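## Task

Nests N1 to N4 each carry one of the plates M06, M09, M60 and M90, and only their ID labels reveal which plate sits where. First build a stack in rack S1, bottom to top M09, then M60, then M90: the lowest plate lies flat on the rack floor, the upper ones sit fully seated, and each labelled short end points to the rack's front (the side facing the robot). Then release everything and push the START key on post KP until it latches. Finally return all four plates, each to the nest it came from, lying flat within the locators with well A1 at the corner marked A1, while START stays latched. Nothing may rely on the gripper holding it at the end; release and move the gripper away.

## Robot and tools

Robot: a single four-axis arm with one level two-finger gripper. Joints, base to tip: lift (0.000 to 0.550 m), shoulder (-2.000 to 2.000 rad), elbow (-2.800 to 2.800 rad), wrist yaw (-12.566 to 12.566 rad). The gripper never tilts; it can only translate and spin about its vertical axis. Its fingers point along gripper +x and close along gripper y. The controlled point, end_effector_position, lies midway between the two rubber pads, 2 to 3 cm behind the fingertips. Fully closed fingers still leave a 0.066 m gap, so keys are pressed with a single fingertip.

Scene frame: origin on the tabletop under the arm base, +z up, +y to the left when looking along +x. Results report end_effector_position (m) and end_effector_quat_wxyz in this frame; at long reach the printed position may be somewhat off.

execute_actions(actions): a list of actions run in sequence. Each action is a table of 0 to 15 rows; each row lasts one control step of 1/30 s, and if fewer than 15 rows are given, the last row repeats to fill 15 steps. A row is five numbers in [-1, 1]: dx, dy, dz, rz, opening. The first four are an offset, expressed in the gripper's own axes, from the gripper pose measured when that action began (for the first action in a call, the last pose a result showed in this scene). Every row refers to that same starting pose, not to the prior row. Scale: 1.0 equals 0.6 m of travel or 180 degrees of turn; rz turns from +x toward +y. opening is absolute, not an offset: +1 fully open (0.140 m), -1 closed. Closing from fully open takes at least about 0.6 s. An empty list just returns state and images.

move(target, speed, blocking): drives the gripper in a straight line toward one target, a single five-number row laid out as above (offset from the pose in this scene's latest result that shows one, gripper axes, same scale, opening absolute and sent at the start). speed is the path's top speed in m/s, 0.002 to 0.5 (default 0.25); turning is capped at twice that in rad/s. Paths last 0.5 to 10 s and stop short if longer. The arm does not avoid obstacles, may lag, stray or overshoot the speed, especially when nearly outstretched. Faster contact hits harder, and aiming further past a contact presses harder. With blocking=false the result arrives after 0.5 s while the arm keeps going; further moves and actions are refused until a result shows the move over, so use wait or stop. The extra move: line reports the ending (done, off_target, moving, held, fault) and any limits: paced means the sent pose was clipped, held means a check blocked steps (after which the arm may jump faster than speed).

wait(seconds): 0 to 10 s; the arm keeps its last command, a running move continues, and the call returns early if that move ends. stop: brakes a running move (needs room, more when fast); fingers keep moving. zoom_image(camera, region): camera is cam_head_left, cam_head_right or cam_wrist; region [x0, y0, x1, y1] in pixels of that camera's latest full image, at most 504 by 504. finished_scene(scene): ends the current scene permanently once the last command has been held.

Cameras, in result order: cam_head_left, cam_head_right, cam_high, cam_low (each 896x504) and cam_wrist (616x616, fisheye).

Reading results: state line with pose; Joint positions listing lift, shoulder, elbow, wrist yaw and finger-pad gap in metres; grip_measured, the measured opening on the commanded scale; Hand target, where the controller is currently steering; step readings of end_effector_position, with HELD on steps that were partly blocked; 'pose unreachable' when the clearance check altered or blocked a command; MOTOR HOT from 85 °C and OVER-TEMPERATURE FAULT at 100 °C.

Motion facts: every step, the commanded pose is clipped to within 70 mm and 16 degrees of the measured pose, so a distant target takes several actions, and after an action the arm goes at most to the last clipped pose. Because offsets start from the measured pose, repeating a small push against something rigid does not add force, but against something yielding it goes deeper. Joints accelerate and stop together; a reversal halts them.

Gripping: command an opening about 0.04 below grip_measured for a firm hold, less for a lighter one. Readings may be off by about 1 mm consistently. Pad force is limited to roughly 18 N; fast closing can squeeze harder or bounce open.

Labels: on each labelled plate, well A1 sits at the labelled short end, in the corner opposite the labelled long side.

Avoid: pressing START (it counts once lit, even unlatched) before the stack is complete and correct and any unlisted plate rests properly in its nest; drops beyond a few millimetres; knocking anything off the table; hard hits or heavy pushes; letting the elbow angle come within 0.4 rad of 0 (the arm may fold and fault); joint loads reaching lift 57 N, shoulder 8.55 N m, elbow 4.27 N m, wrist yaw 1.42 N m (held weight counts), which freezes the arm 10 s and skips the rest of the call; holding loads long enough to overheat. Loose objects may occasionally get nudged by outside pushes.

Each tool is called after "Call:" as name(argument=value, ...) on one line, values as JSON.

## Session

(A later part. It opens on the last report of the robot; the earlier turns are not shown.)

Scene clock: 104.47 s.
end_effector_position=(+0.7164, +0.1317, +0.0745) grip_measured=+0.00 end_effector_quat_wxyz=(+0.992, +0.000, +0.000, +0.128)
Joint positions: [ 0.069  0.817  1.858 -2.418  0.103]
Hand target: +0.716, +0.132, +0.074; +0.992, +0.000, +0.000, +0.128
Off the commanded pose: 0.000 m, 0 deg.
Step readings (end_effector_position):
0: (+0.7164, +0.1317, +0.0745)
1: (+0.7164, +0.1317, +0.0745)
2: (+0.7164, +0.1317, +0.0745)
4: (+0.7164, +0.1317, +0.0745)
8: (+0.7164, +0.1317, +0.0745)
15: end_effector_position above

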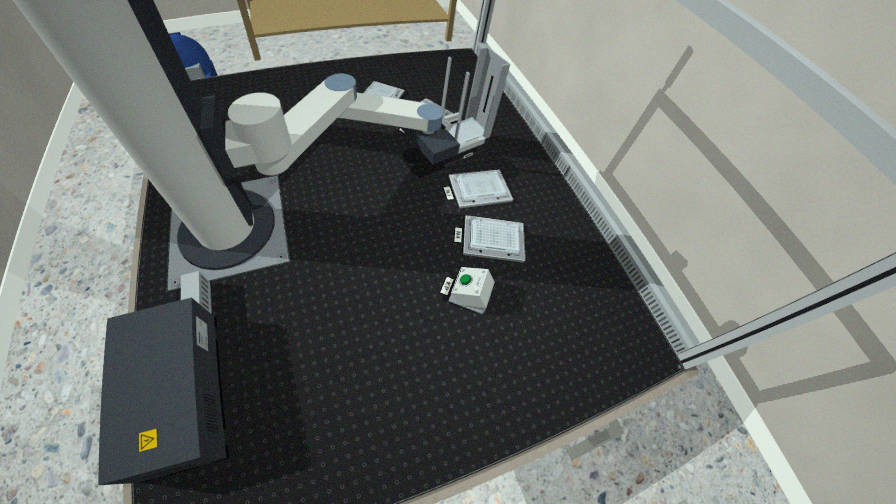

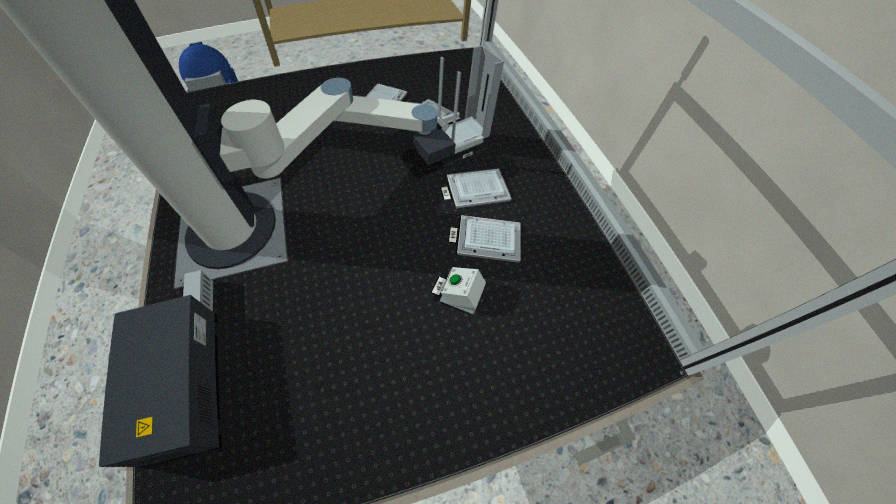

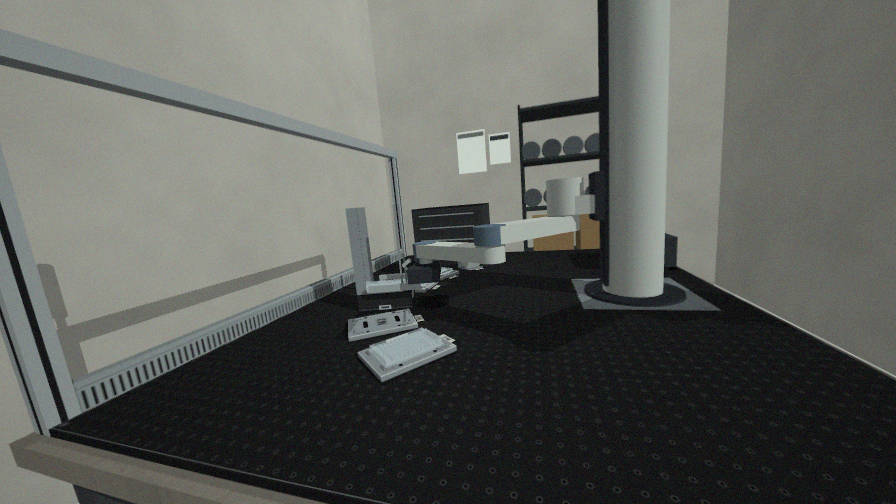

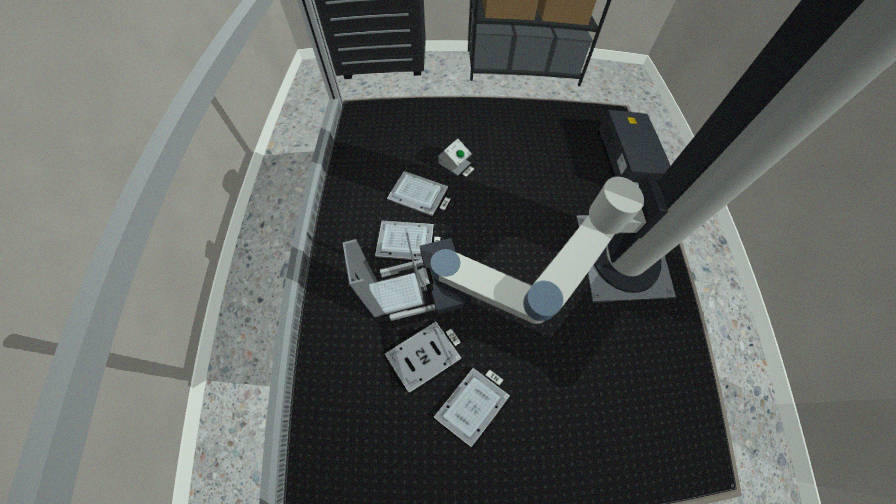

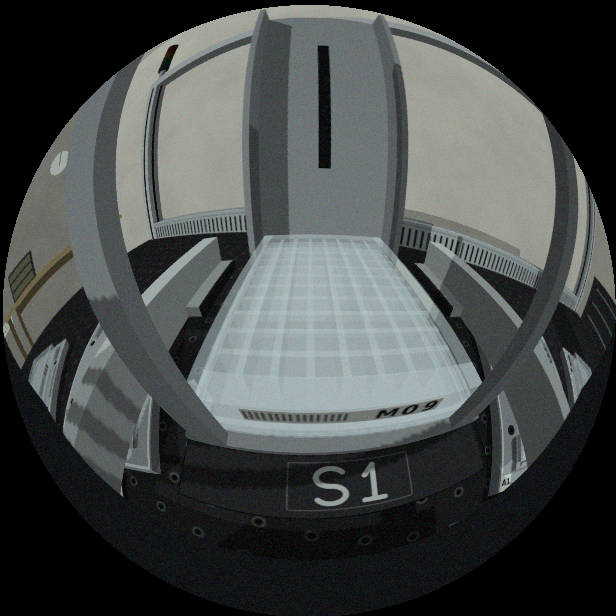

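Call:
move(target=[0, 0.0008, -0.108, 0, 0.4], speed=0.2)

Call:
move(target=[0, 0, -0.0443, 0, -0.3], speed=0.06)

Scene clock: 112.37 s.
end_effector_position=(+0.7039, -0.0550, +0.0601) grip_measured=+0.40 end_effector_quat_wxyz=(+0.999, +0.000, +0.000, -0.048)
Joint positions: [ 0.055  0.547  1.701 -2.344  0.118]
Hand target: +0.704, -0.055, +0.060; +0.999, +0.000, +0.000, -0.048
Off the commanded pose: 0.000 m, 0 deg.
move: done

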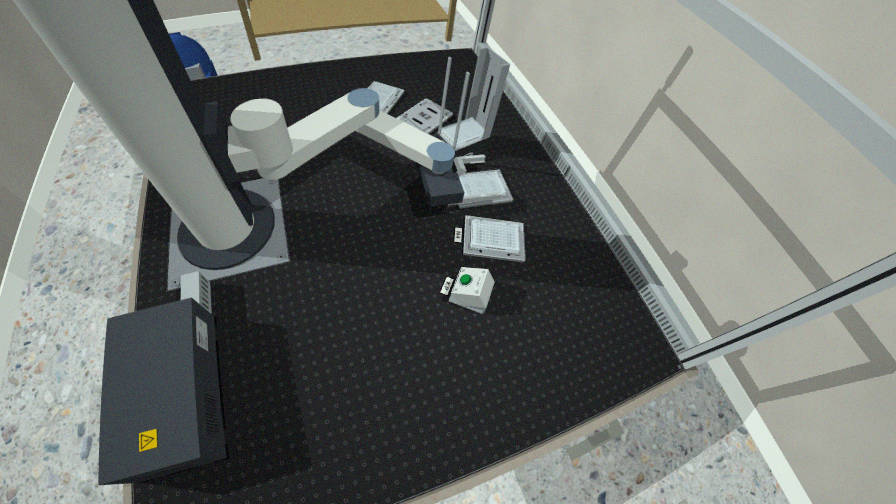

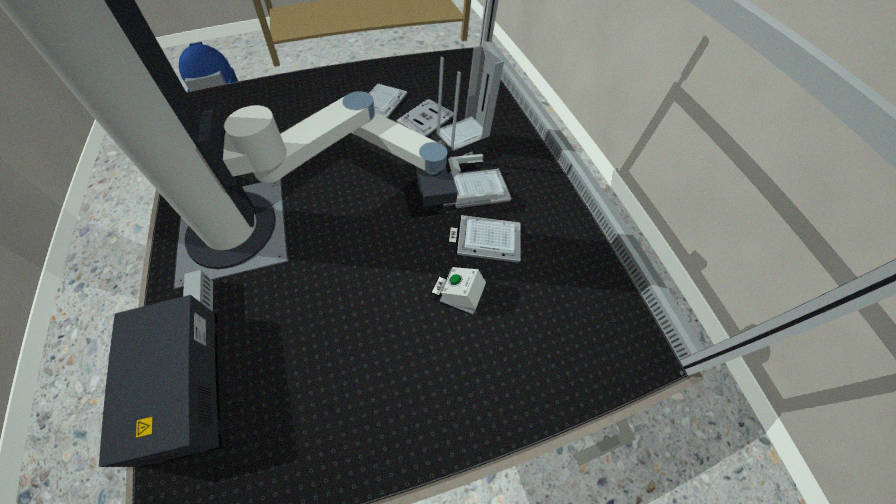

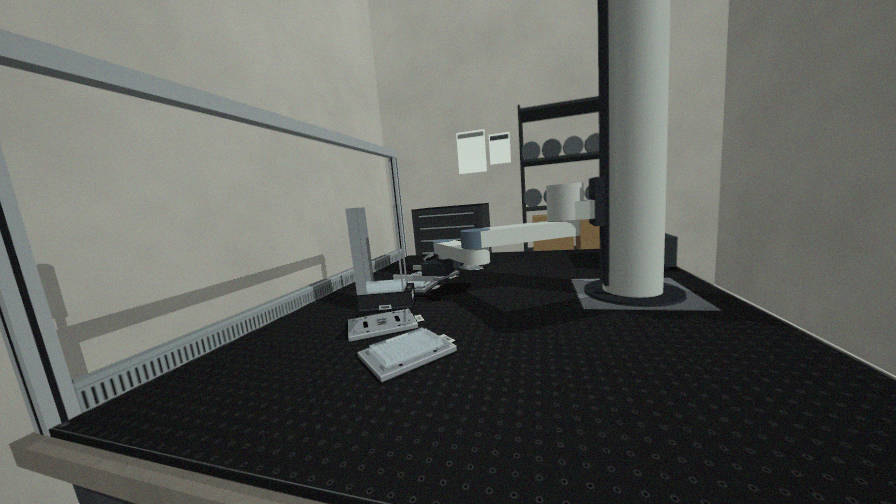

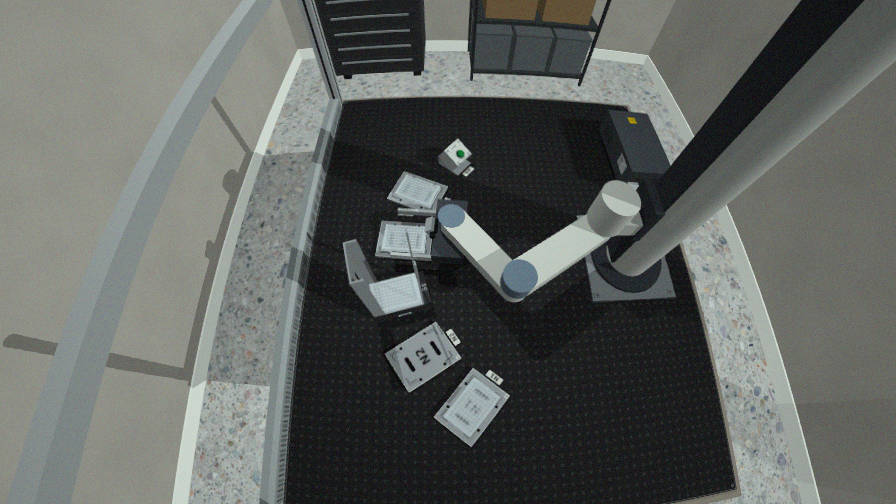

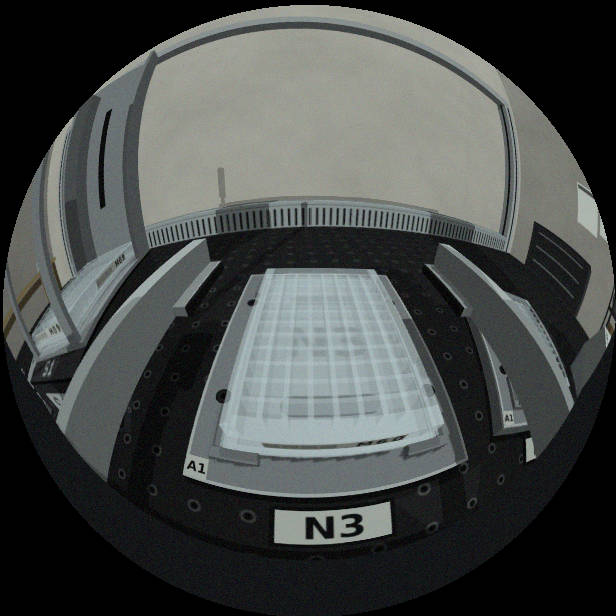

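Scene clock: 113.10 s.
end_effector_position=(+0.7039, -0.0550, +0.0335) grip_measured=-0.30 end_effector_quat_wxyz=(+0.999, +0.000, +0.000, -0.048)
Joint positions: [ 0.028  0.547  1.701 -2.344  0.092]
Hand target: +0.704, -0.055, +0.034; +0.999, +0.000, +0.000, -0.048
Off the commanded pose: 0.000 m, 0 deg.
move: done

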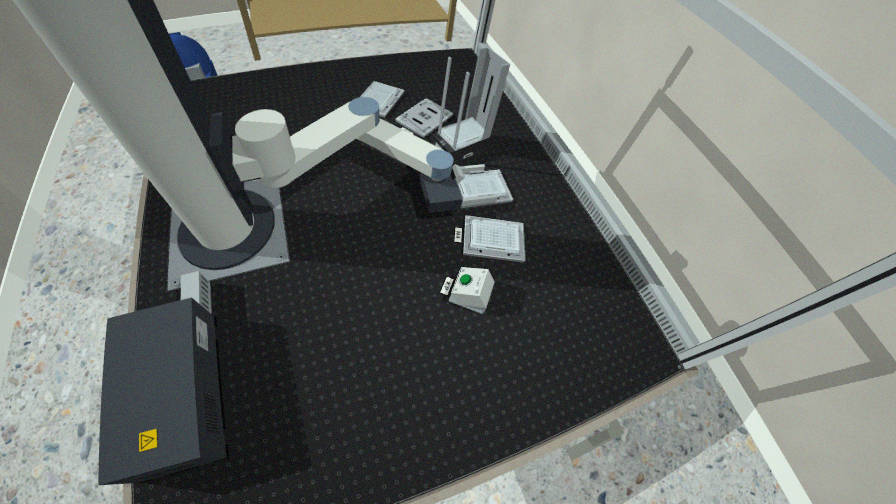

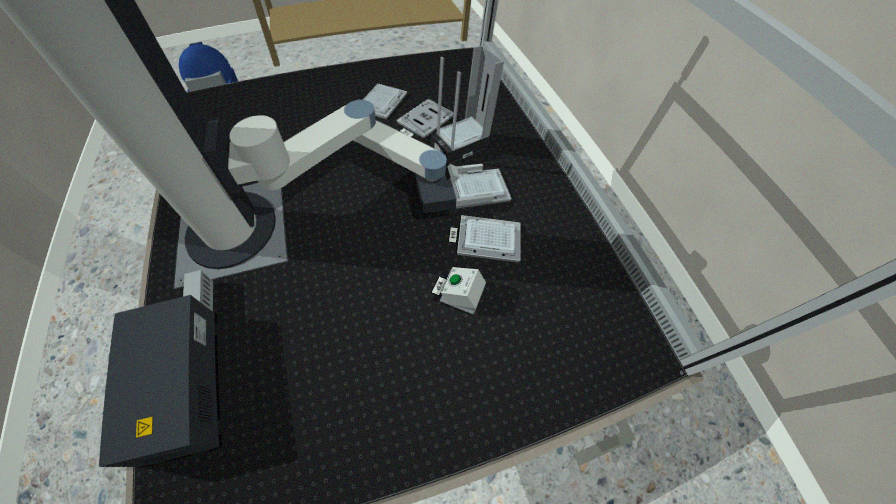

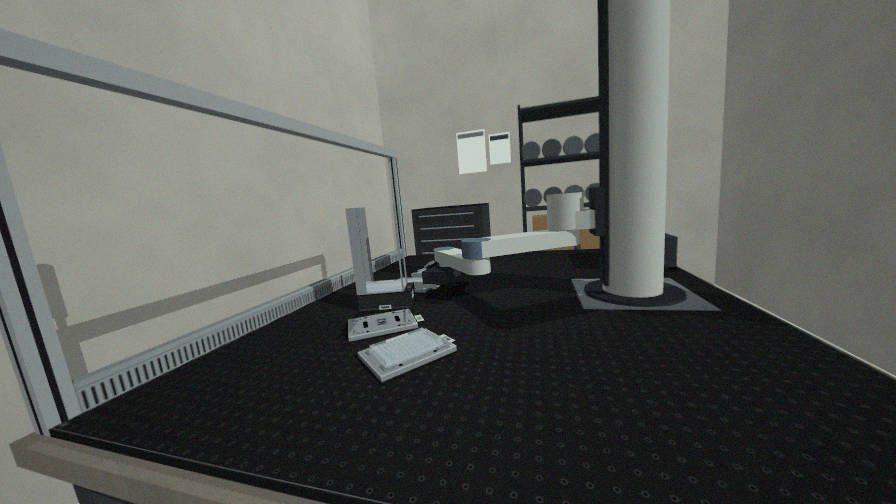

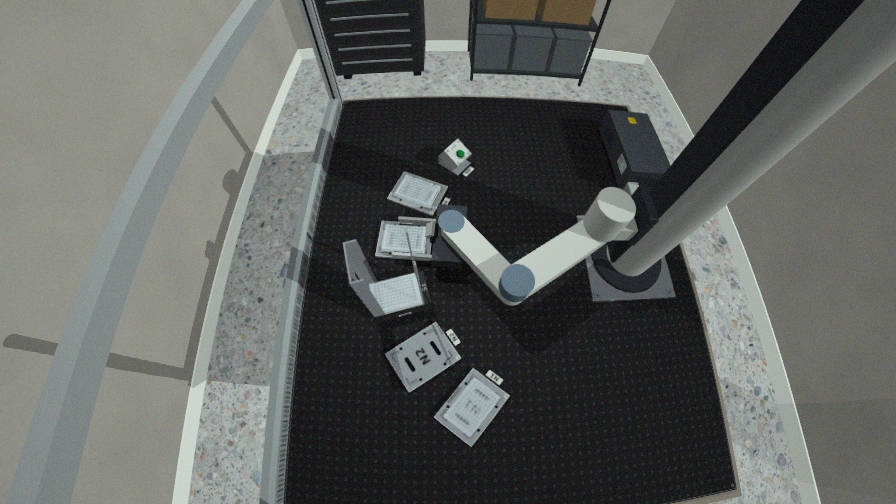

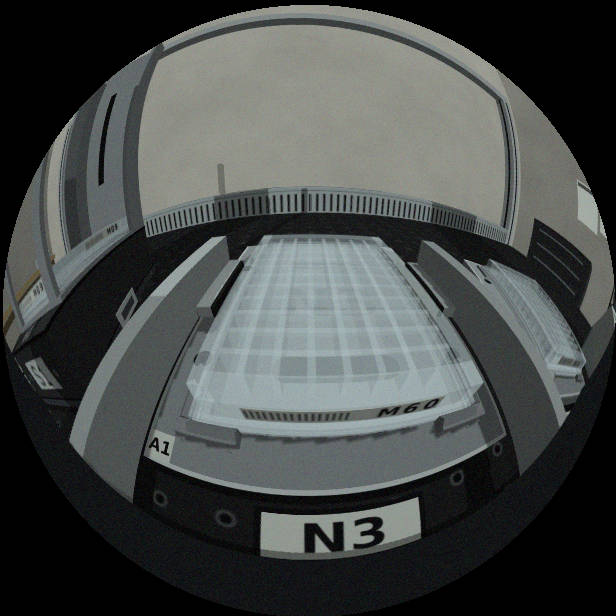

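Call:
execute_actions(actions=[[[0,0,0,0,-0.36],[0,0,0,0,-0.40],[0,0,0,0,-0.44],[0,0,0,0,-0.47],[0,0,0,0,-0.50],[0,0,0,0,-0.52],[0,0,0,0,-0.54],[0,0,0,0,-0.56],[0,0,0,0,-0.58],[0,0,0,0,-0.60],[0,0,0,0,-0.61]]])

Call:
move(target=[0, 0, 0.5275, 0, -0.61], speed=0.3)

Scene clock: 113.90 s.
end_effector_position=(+0.7039, -0.0550, +0.0335) grip_measured=-0.57 end_effector_quat_wxyz=(+0.999, +0.000, +0.000, -0.048)
Joint positions: [ 0.028  0.547  1.701 -2.344  0.082]
Hand target: +0.704, -0.055, +0.033; +0.999, +0.000, +0.000, -0.048
Off the commanded pose: 0.000 m, 0 deg.
Step readings (end_effector_position):
0: (+0.7039, -0.0550, +0.0335)
1: (+0.7039, -0.0550, +0.0335)
2: (+0.7039, -0.0550, +0.0335)
4: (+0.7039, -0.0550, +0.0335)
8: (+0.7039, -0.0550, +0.0335)
15: end_effector_position above

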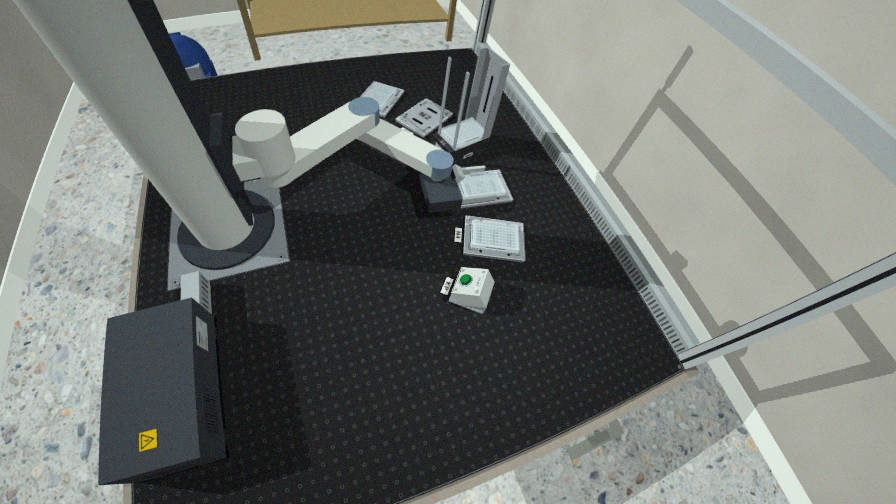

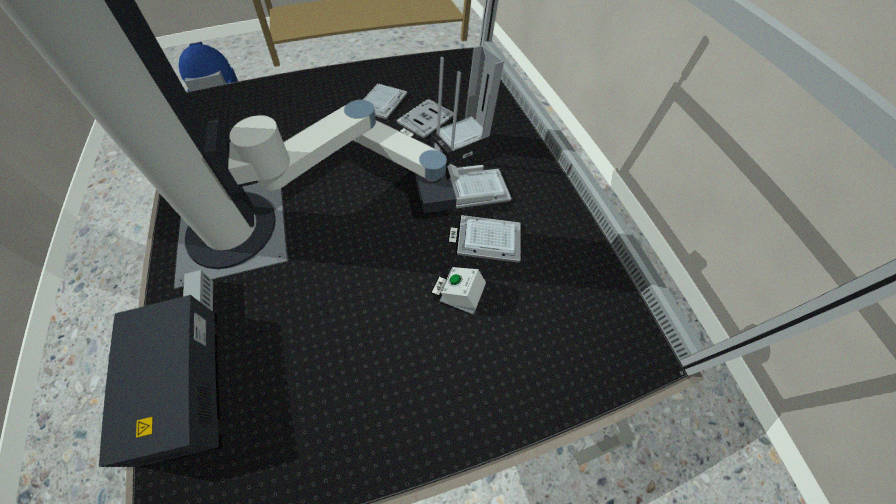

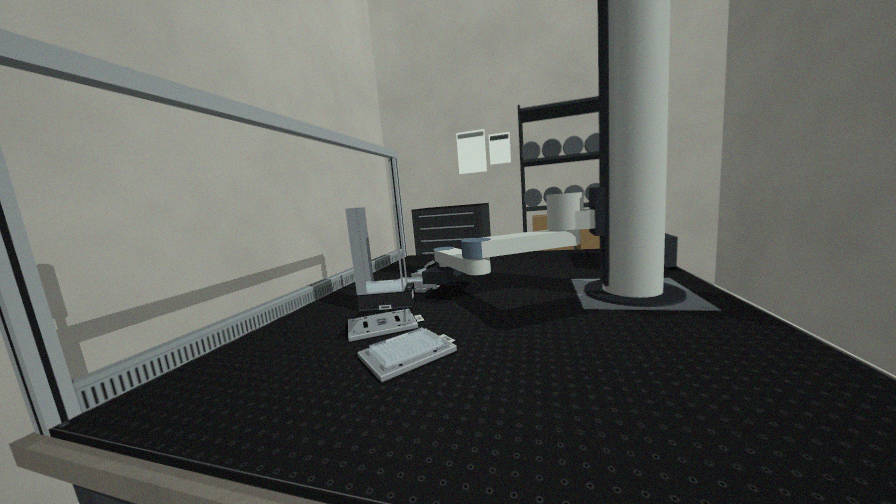

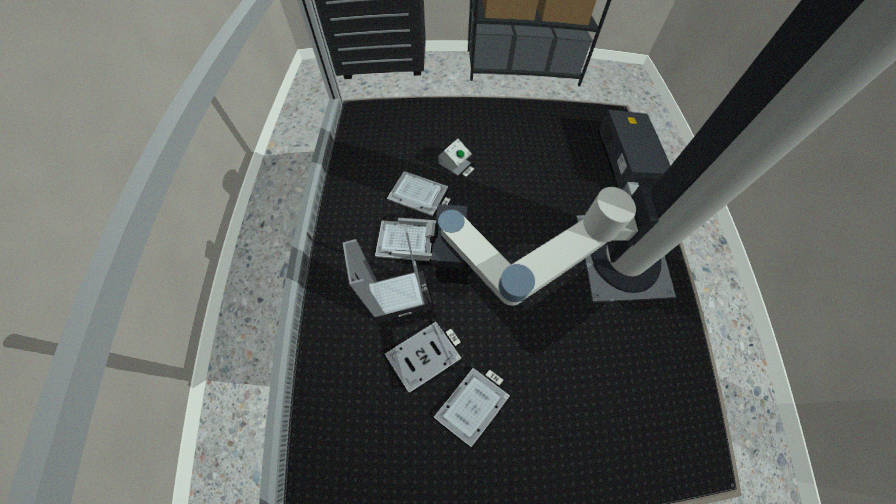

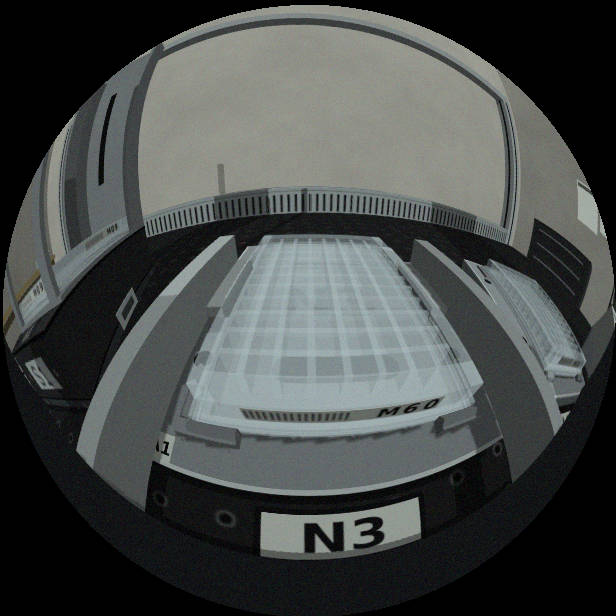

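Scene clock: 115.43 s.
end_effector_position=(+0.7039, -0.0550, +0.3500) grip_measured=-0.57 end_effector_quat_wxyz=(+0.999, +0.000, +0.000, -0.048)
Joint positions: [ 0.345  0.547  1.701 -2.344  0.082]
Hand target: +0.704, -0.055, +0.350; +0.999, +0.000, +0.000, -0.048
Off the commanded pose: 0.000 m, 0 deg.
move: done

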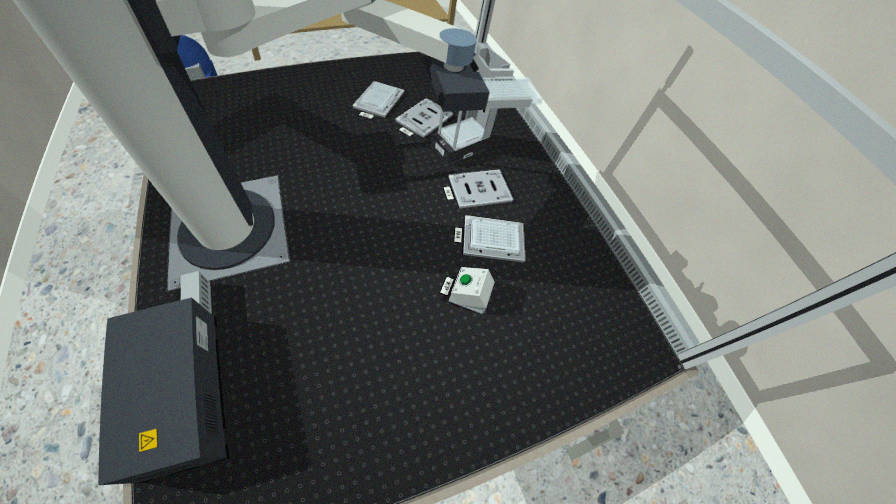

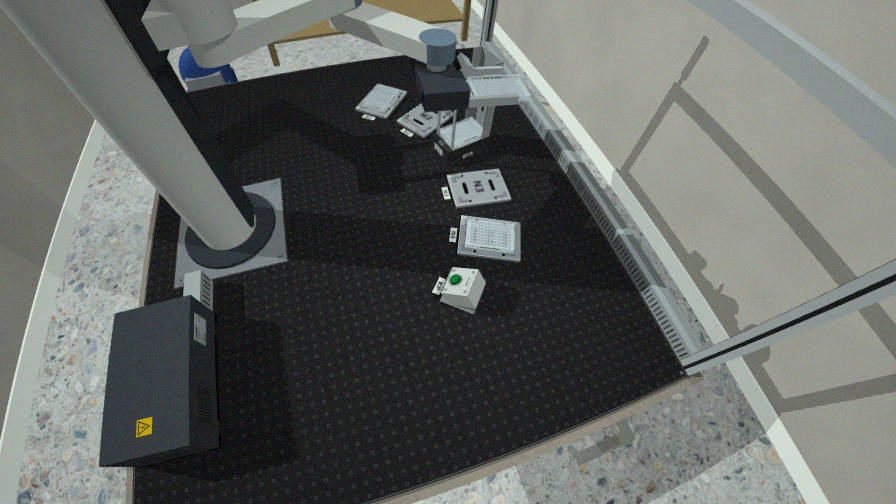

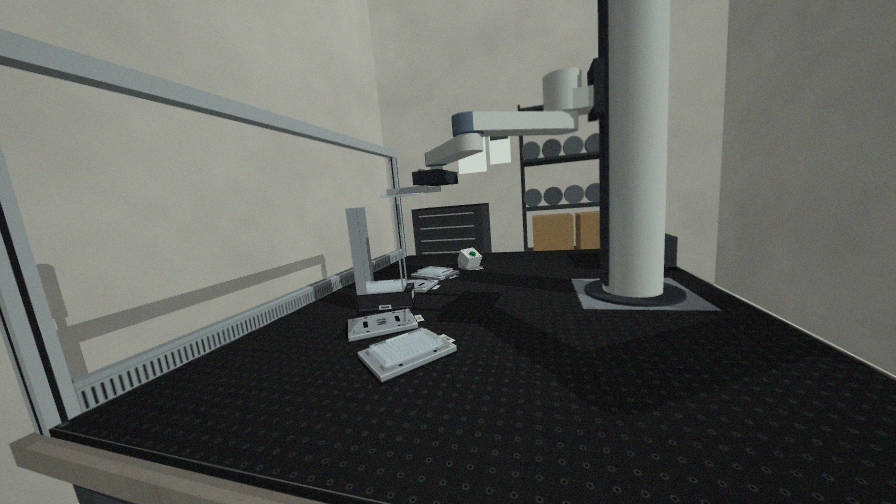

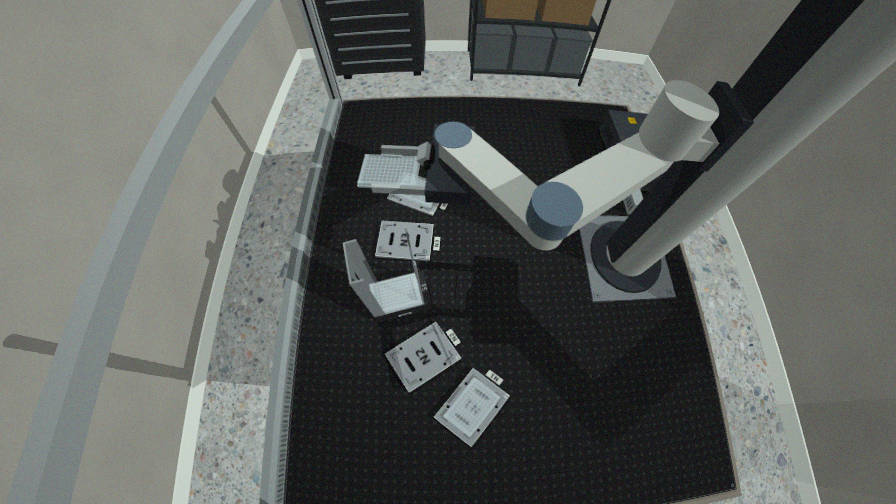

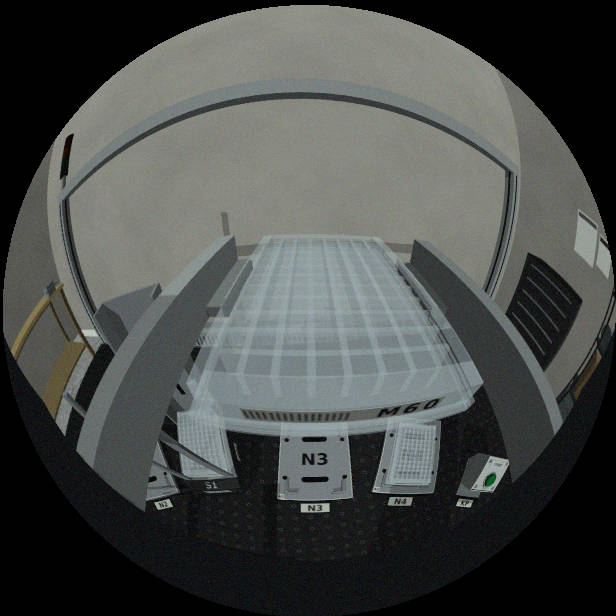

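Call:
execute_actions(actions=[])

Scene clock: 117.20 s.
end_effector_position=(+0.7039, -0.0550, +0.3500) grip_measured=-0.57 end_effector_quat_wxyz=(+0.999, +0.000, +0.000, -0.048)
Joint positions: [ 0.345  0.547  1.701 -2.344  0.082]
Hand target: +0.704, -0.055, +0.350; +0.999, +0.000, +0.000, -0.048
Off the commanded pose: 0.000 m, 0 deg.

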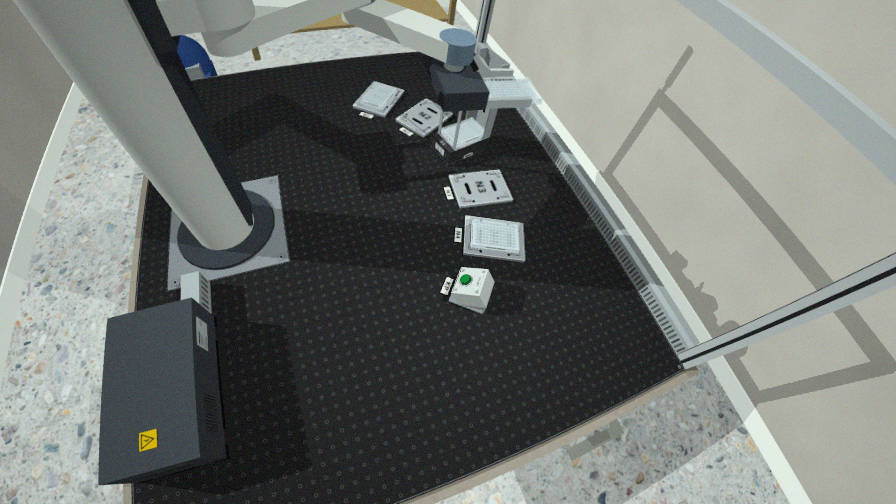

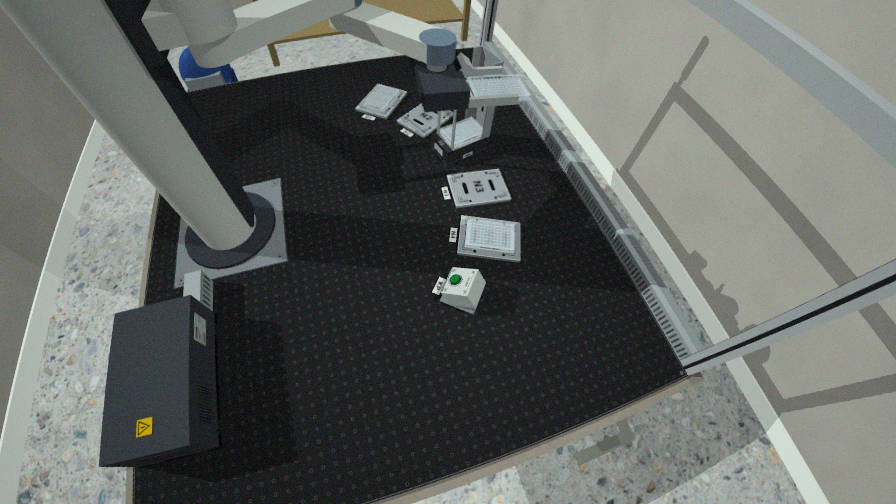

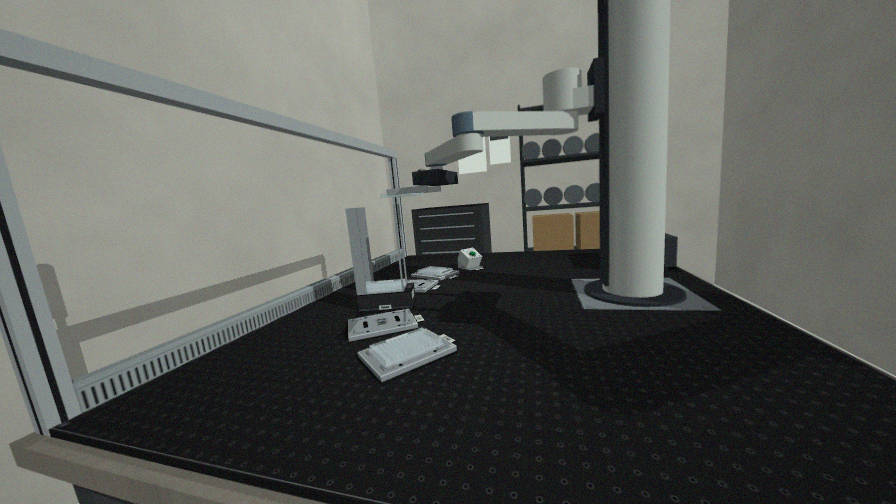

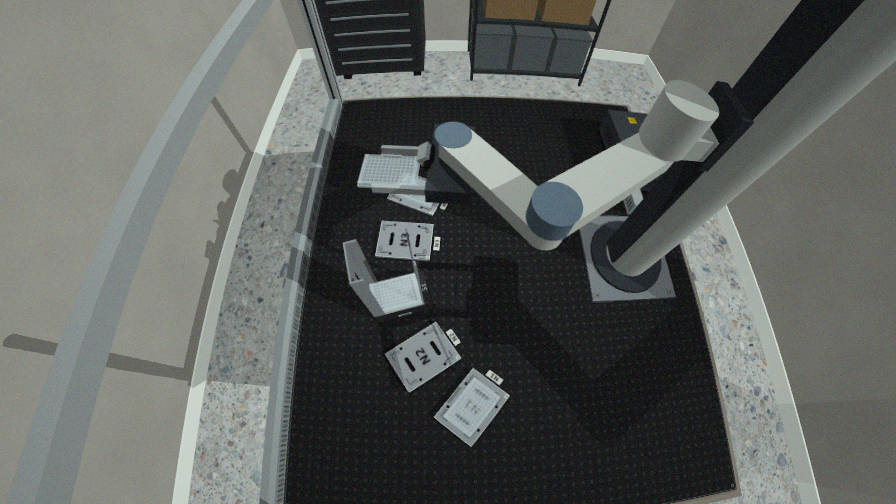

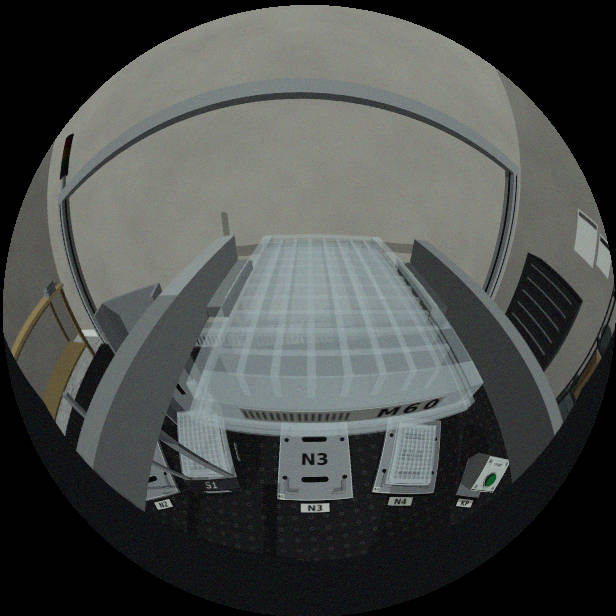

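Call:
move(target=[-0.0091, 0.3117, 0, 0.1124, -0.61], speed=0.2)

Scene clock: 119.03 s.
end_effector_position=(+0.7164, +0.1320, +0.3500) grip_measured=-0.57 end_effector_quat_wxyz=(+0.992, +0.000, +0.000, +0.128)
Joint positions: [ 0.345  0.817  1.858 -2.418  0.082]
Hand target: +0.716, +0.132, +0.350; +0.992, +0.000, +0.000, +0.128
Off the commanded pose: 0.000 m, 0 deg.
move: done

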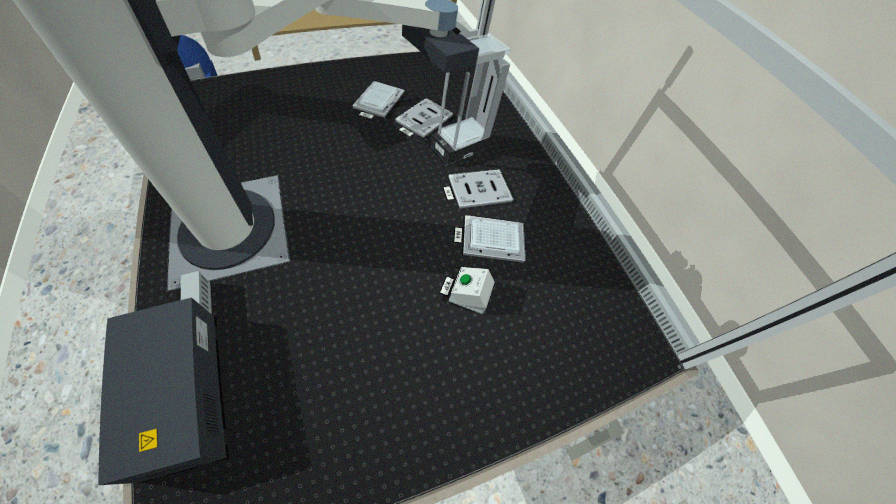

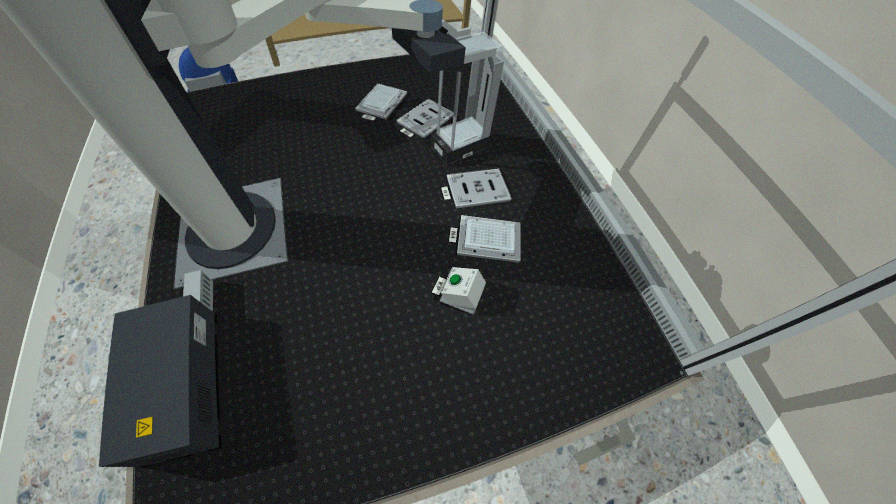

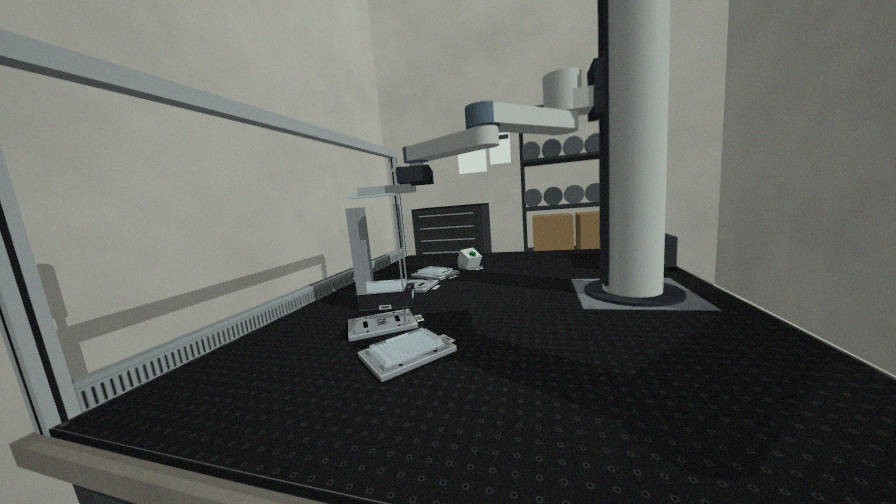

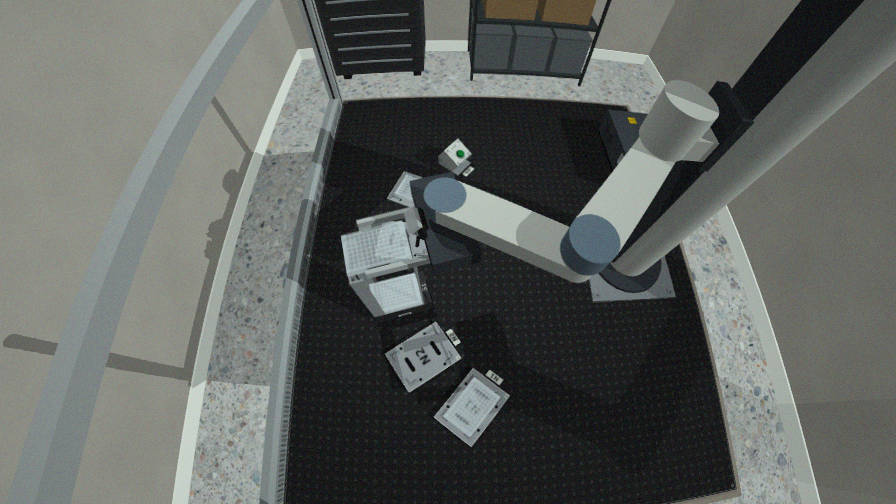

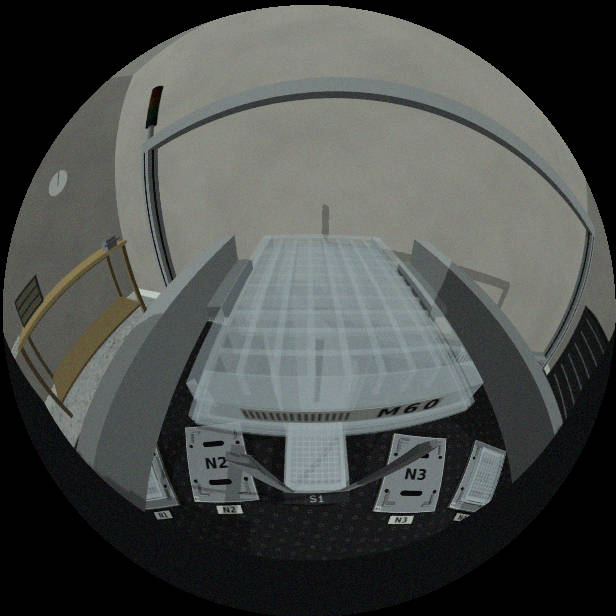

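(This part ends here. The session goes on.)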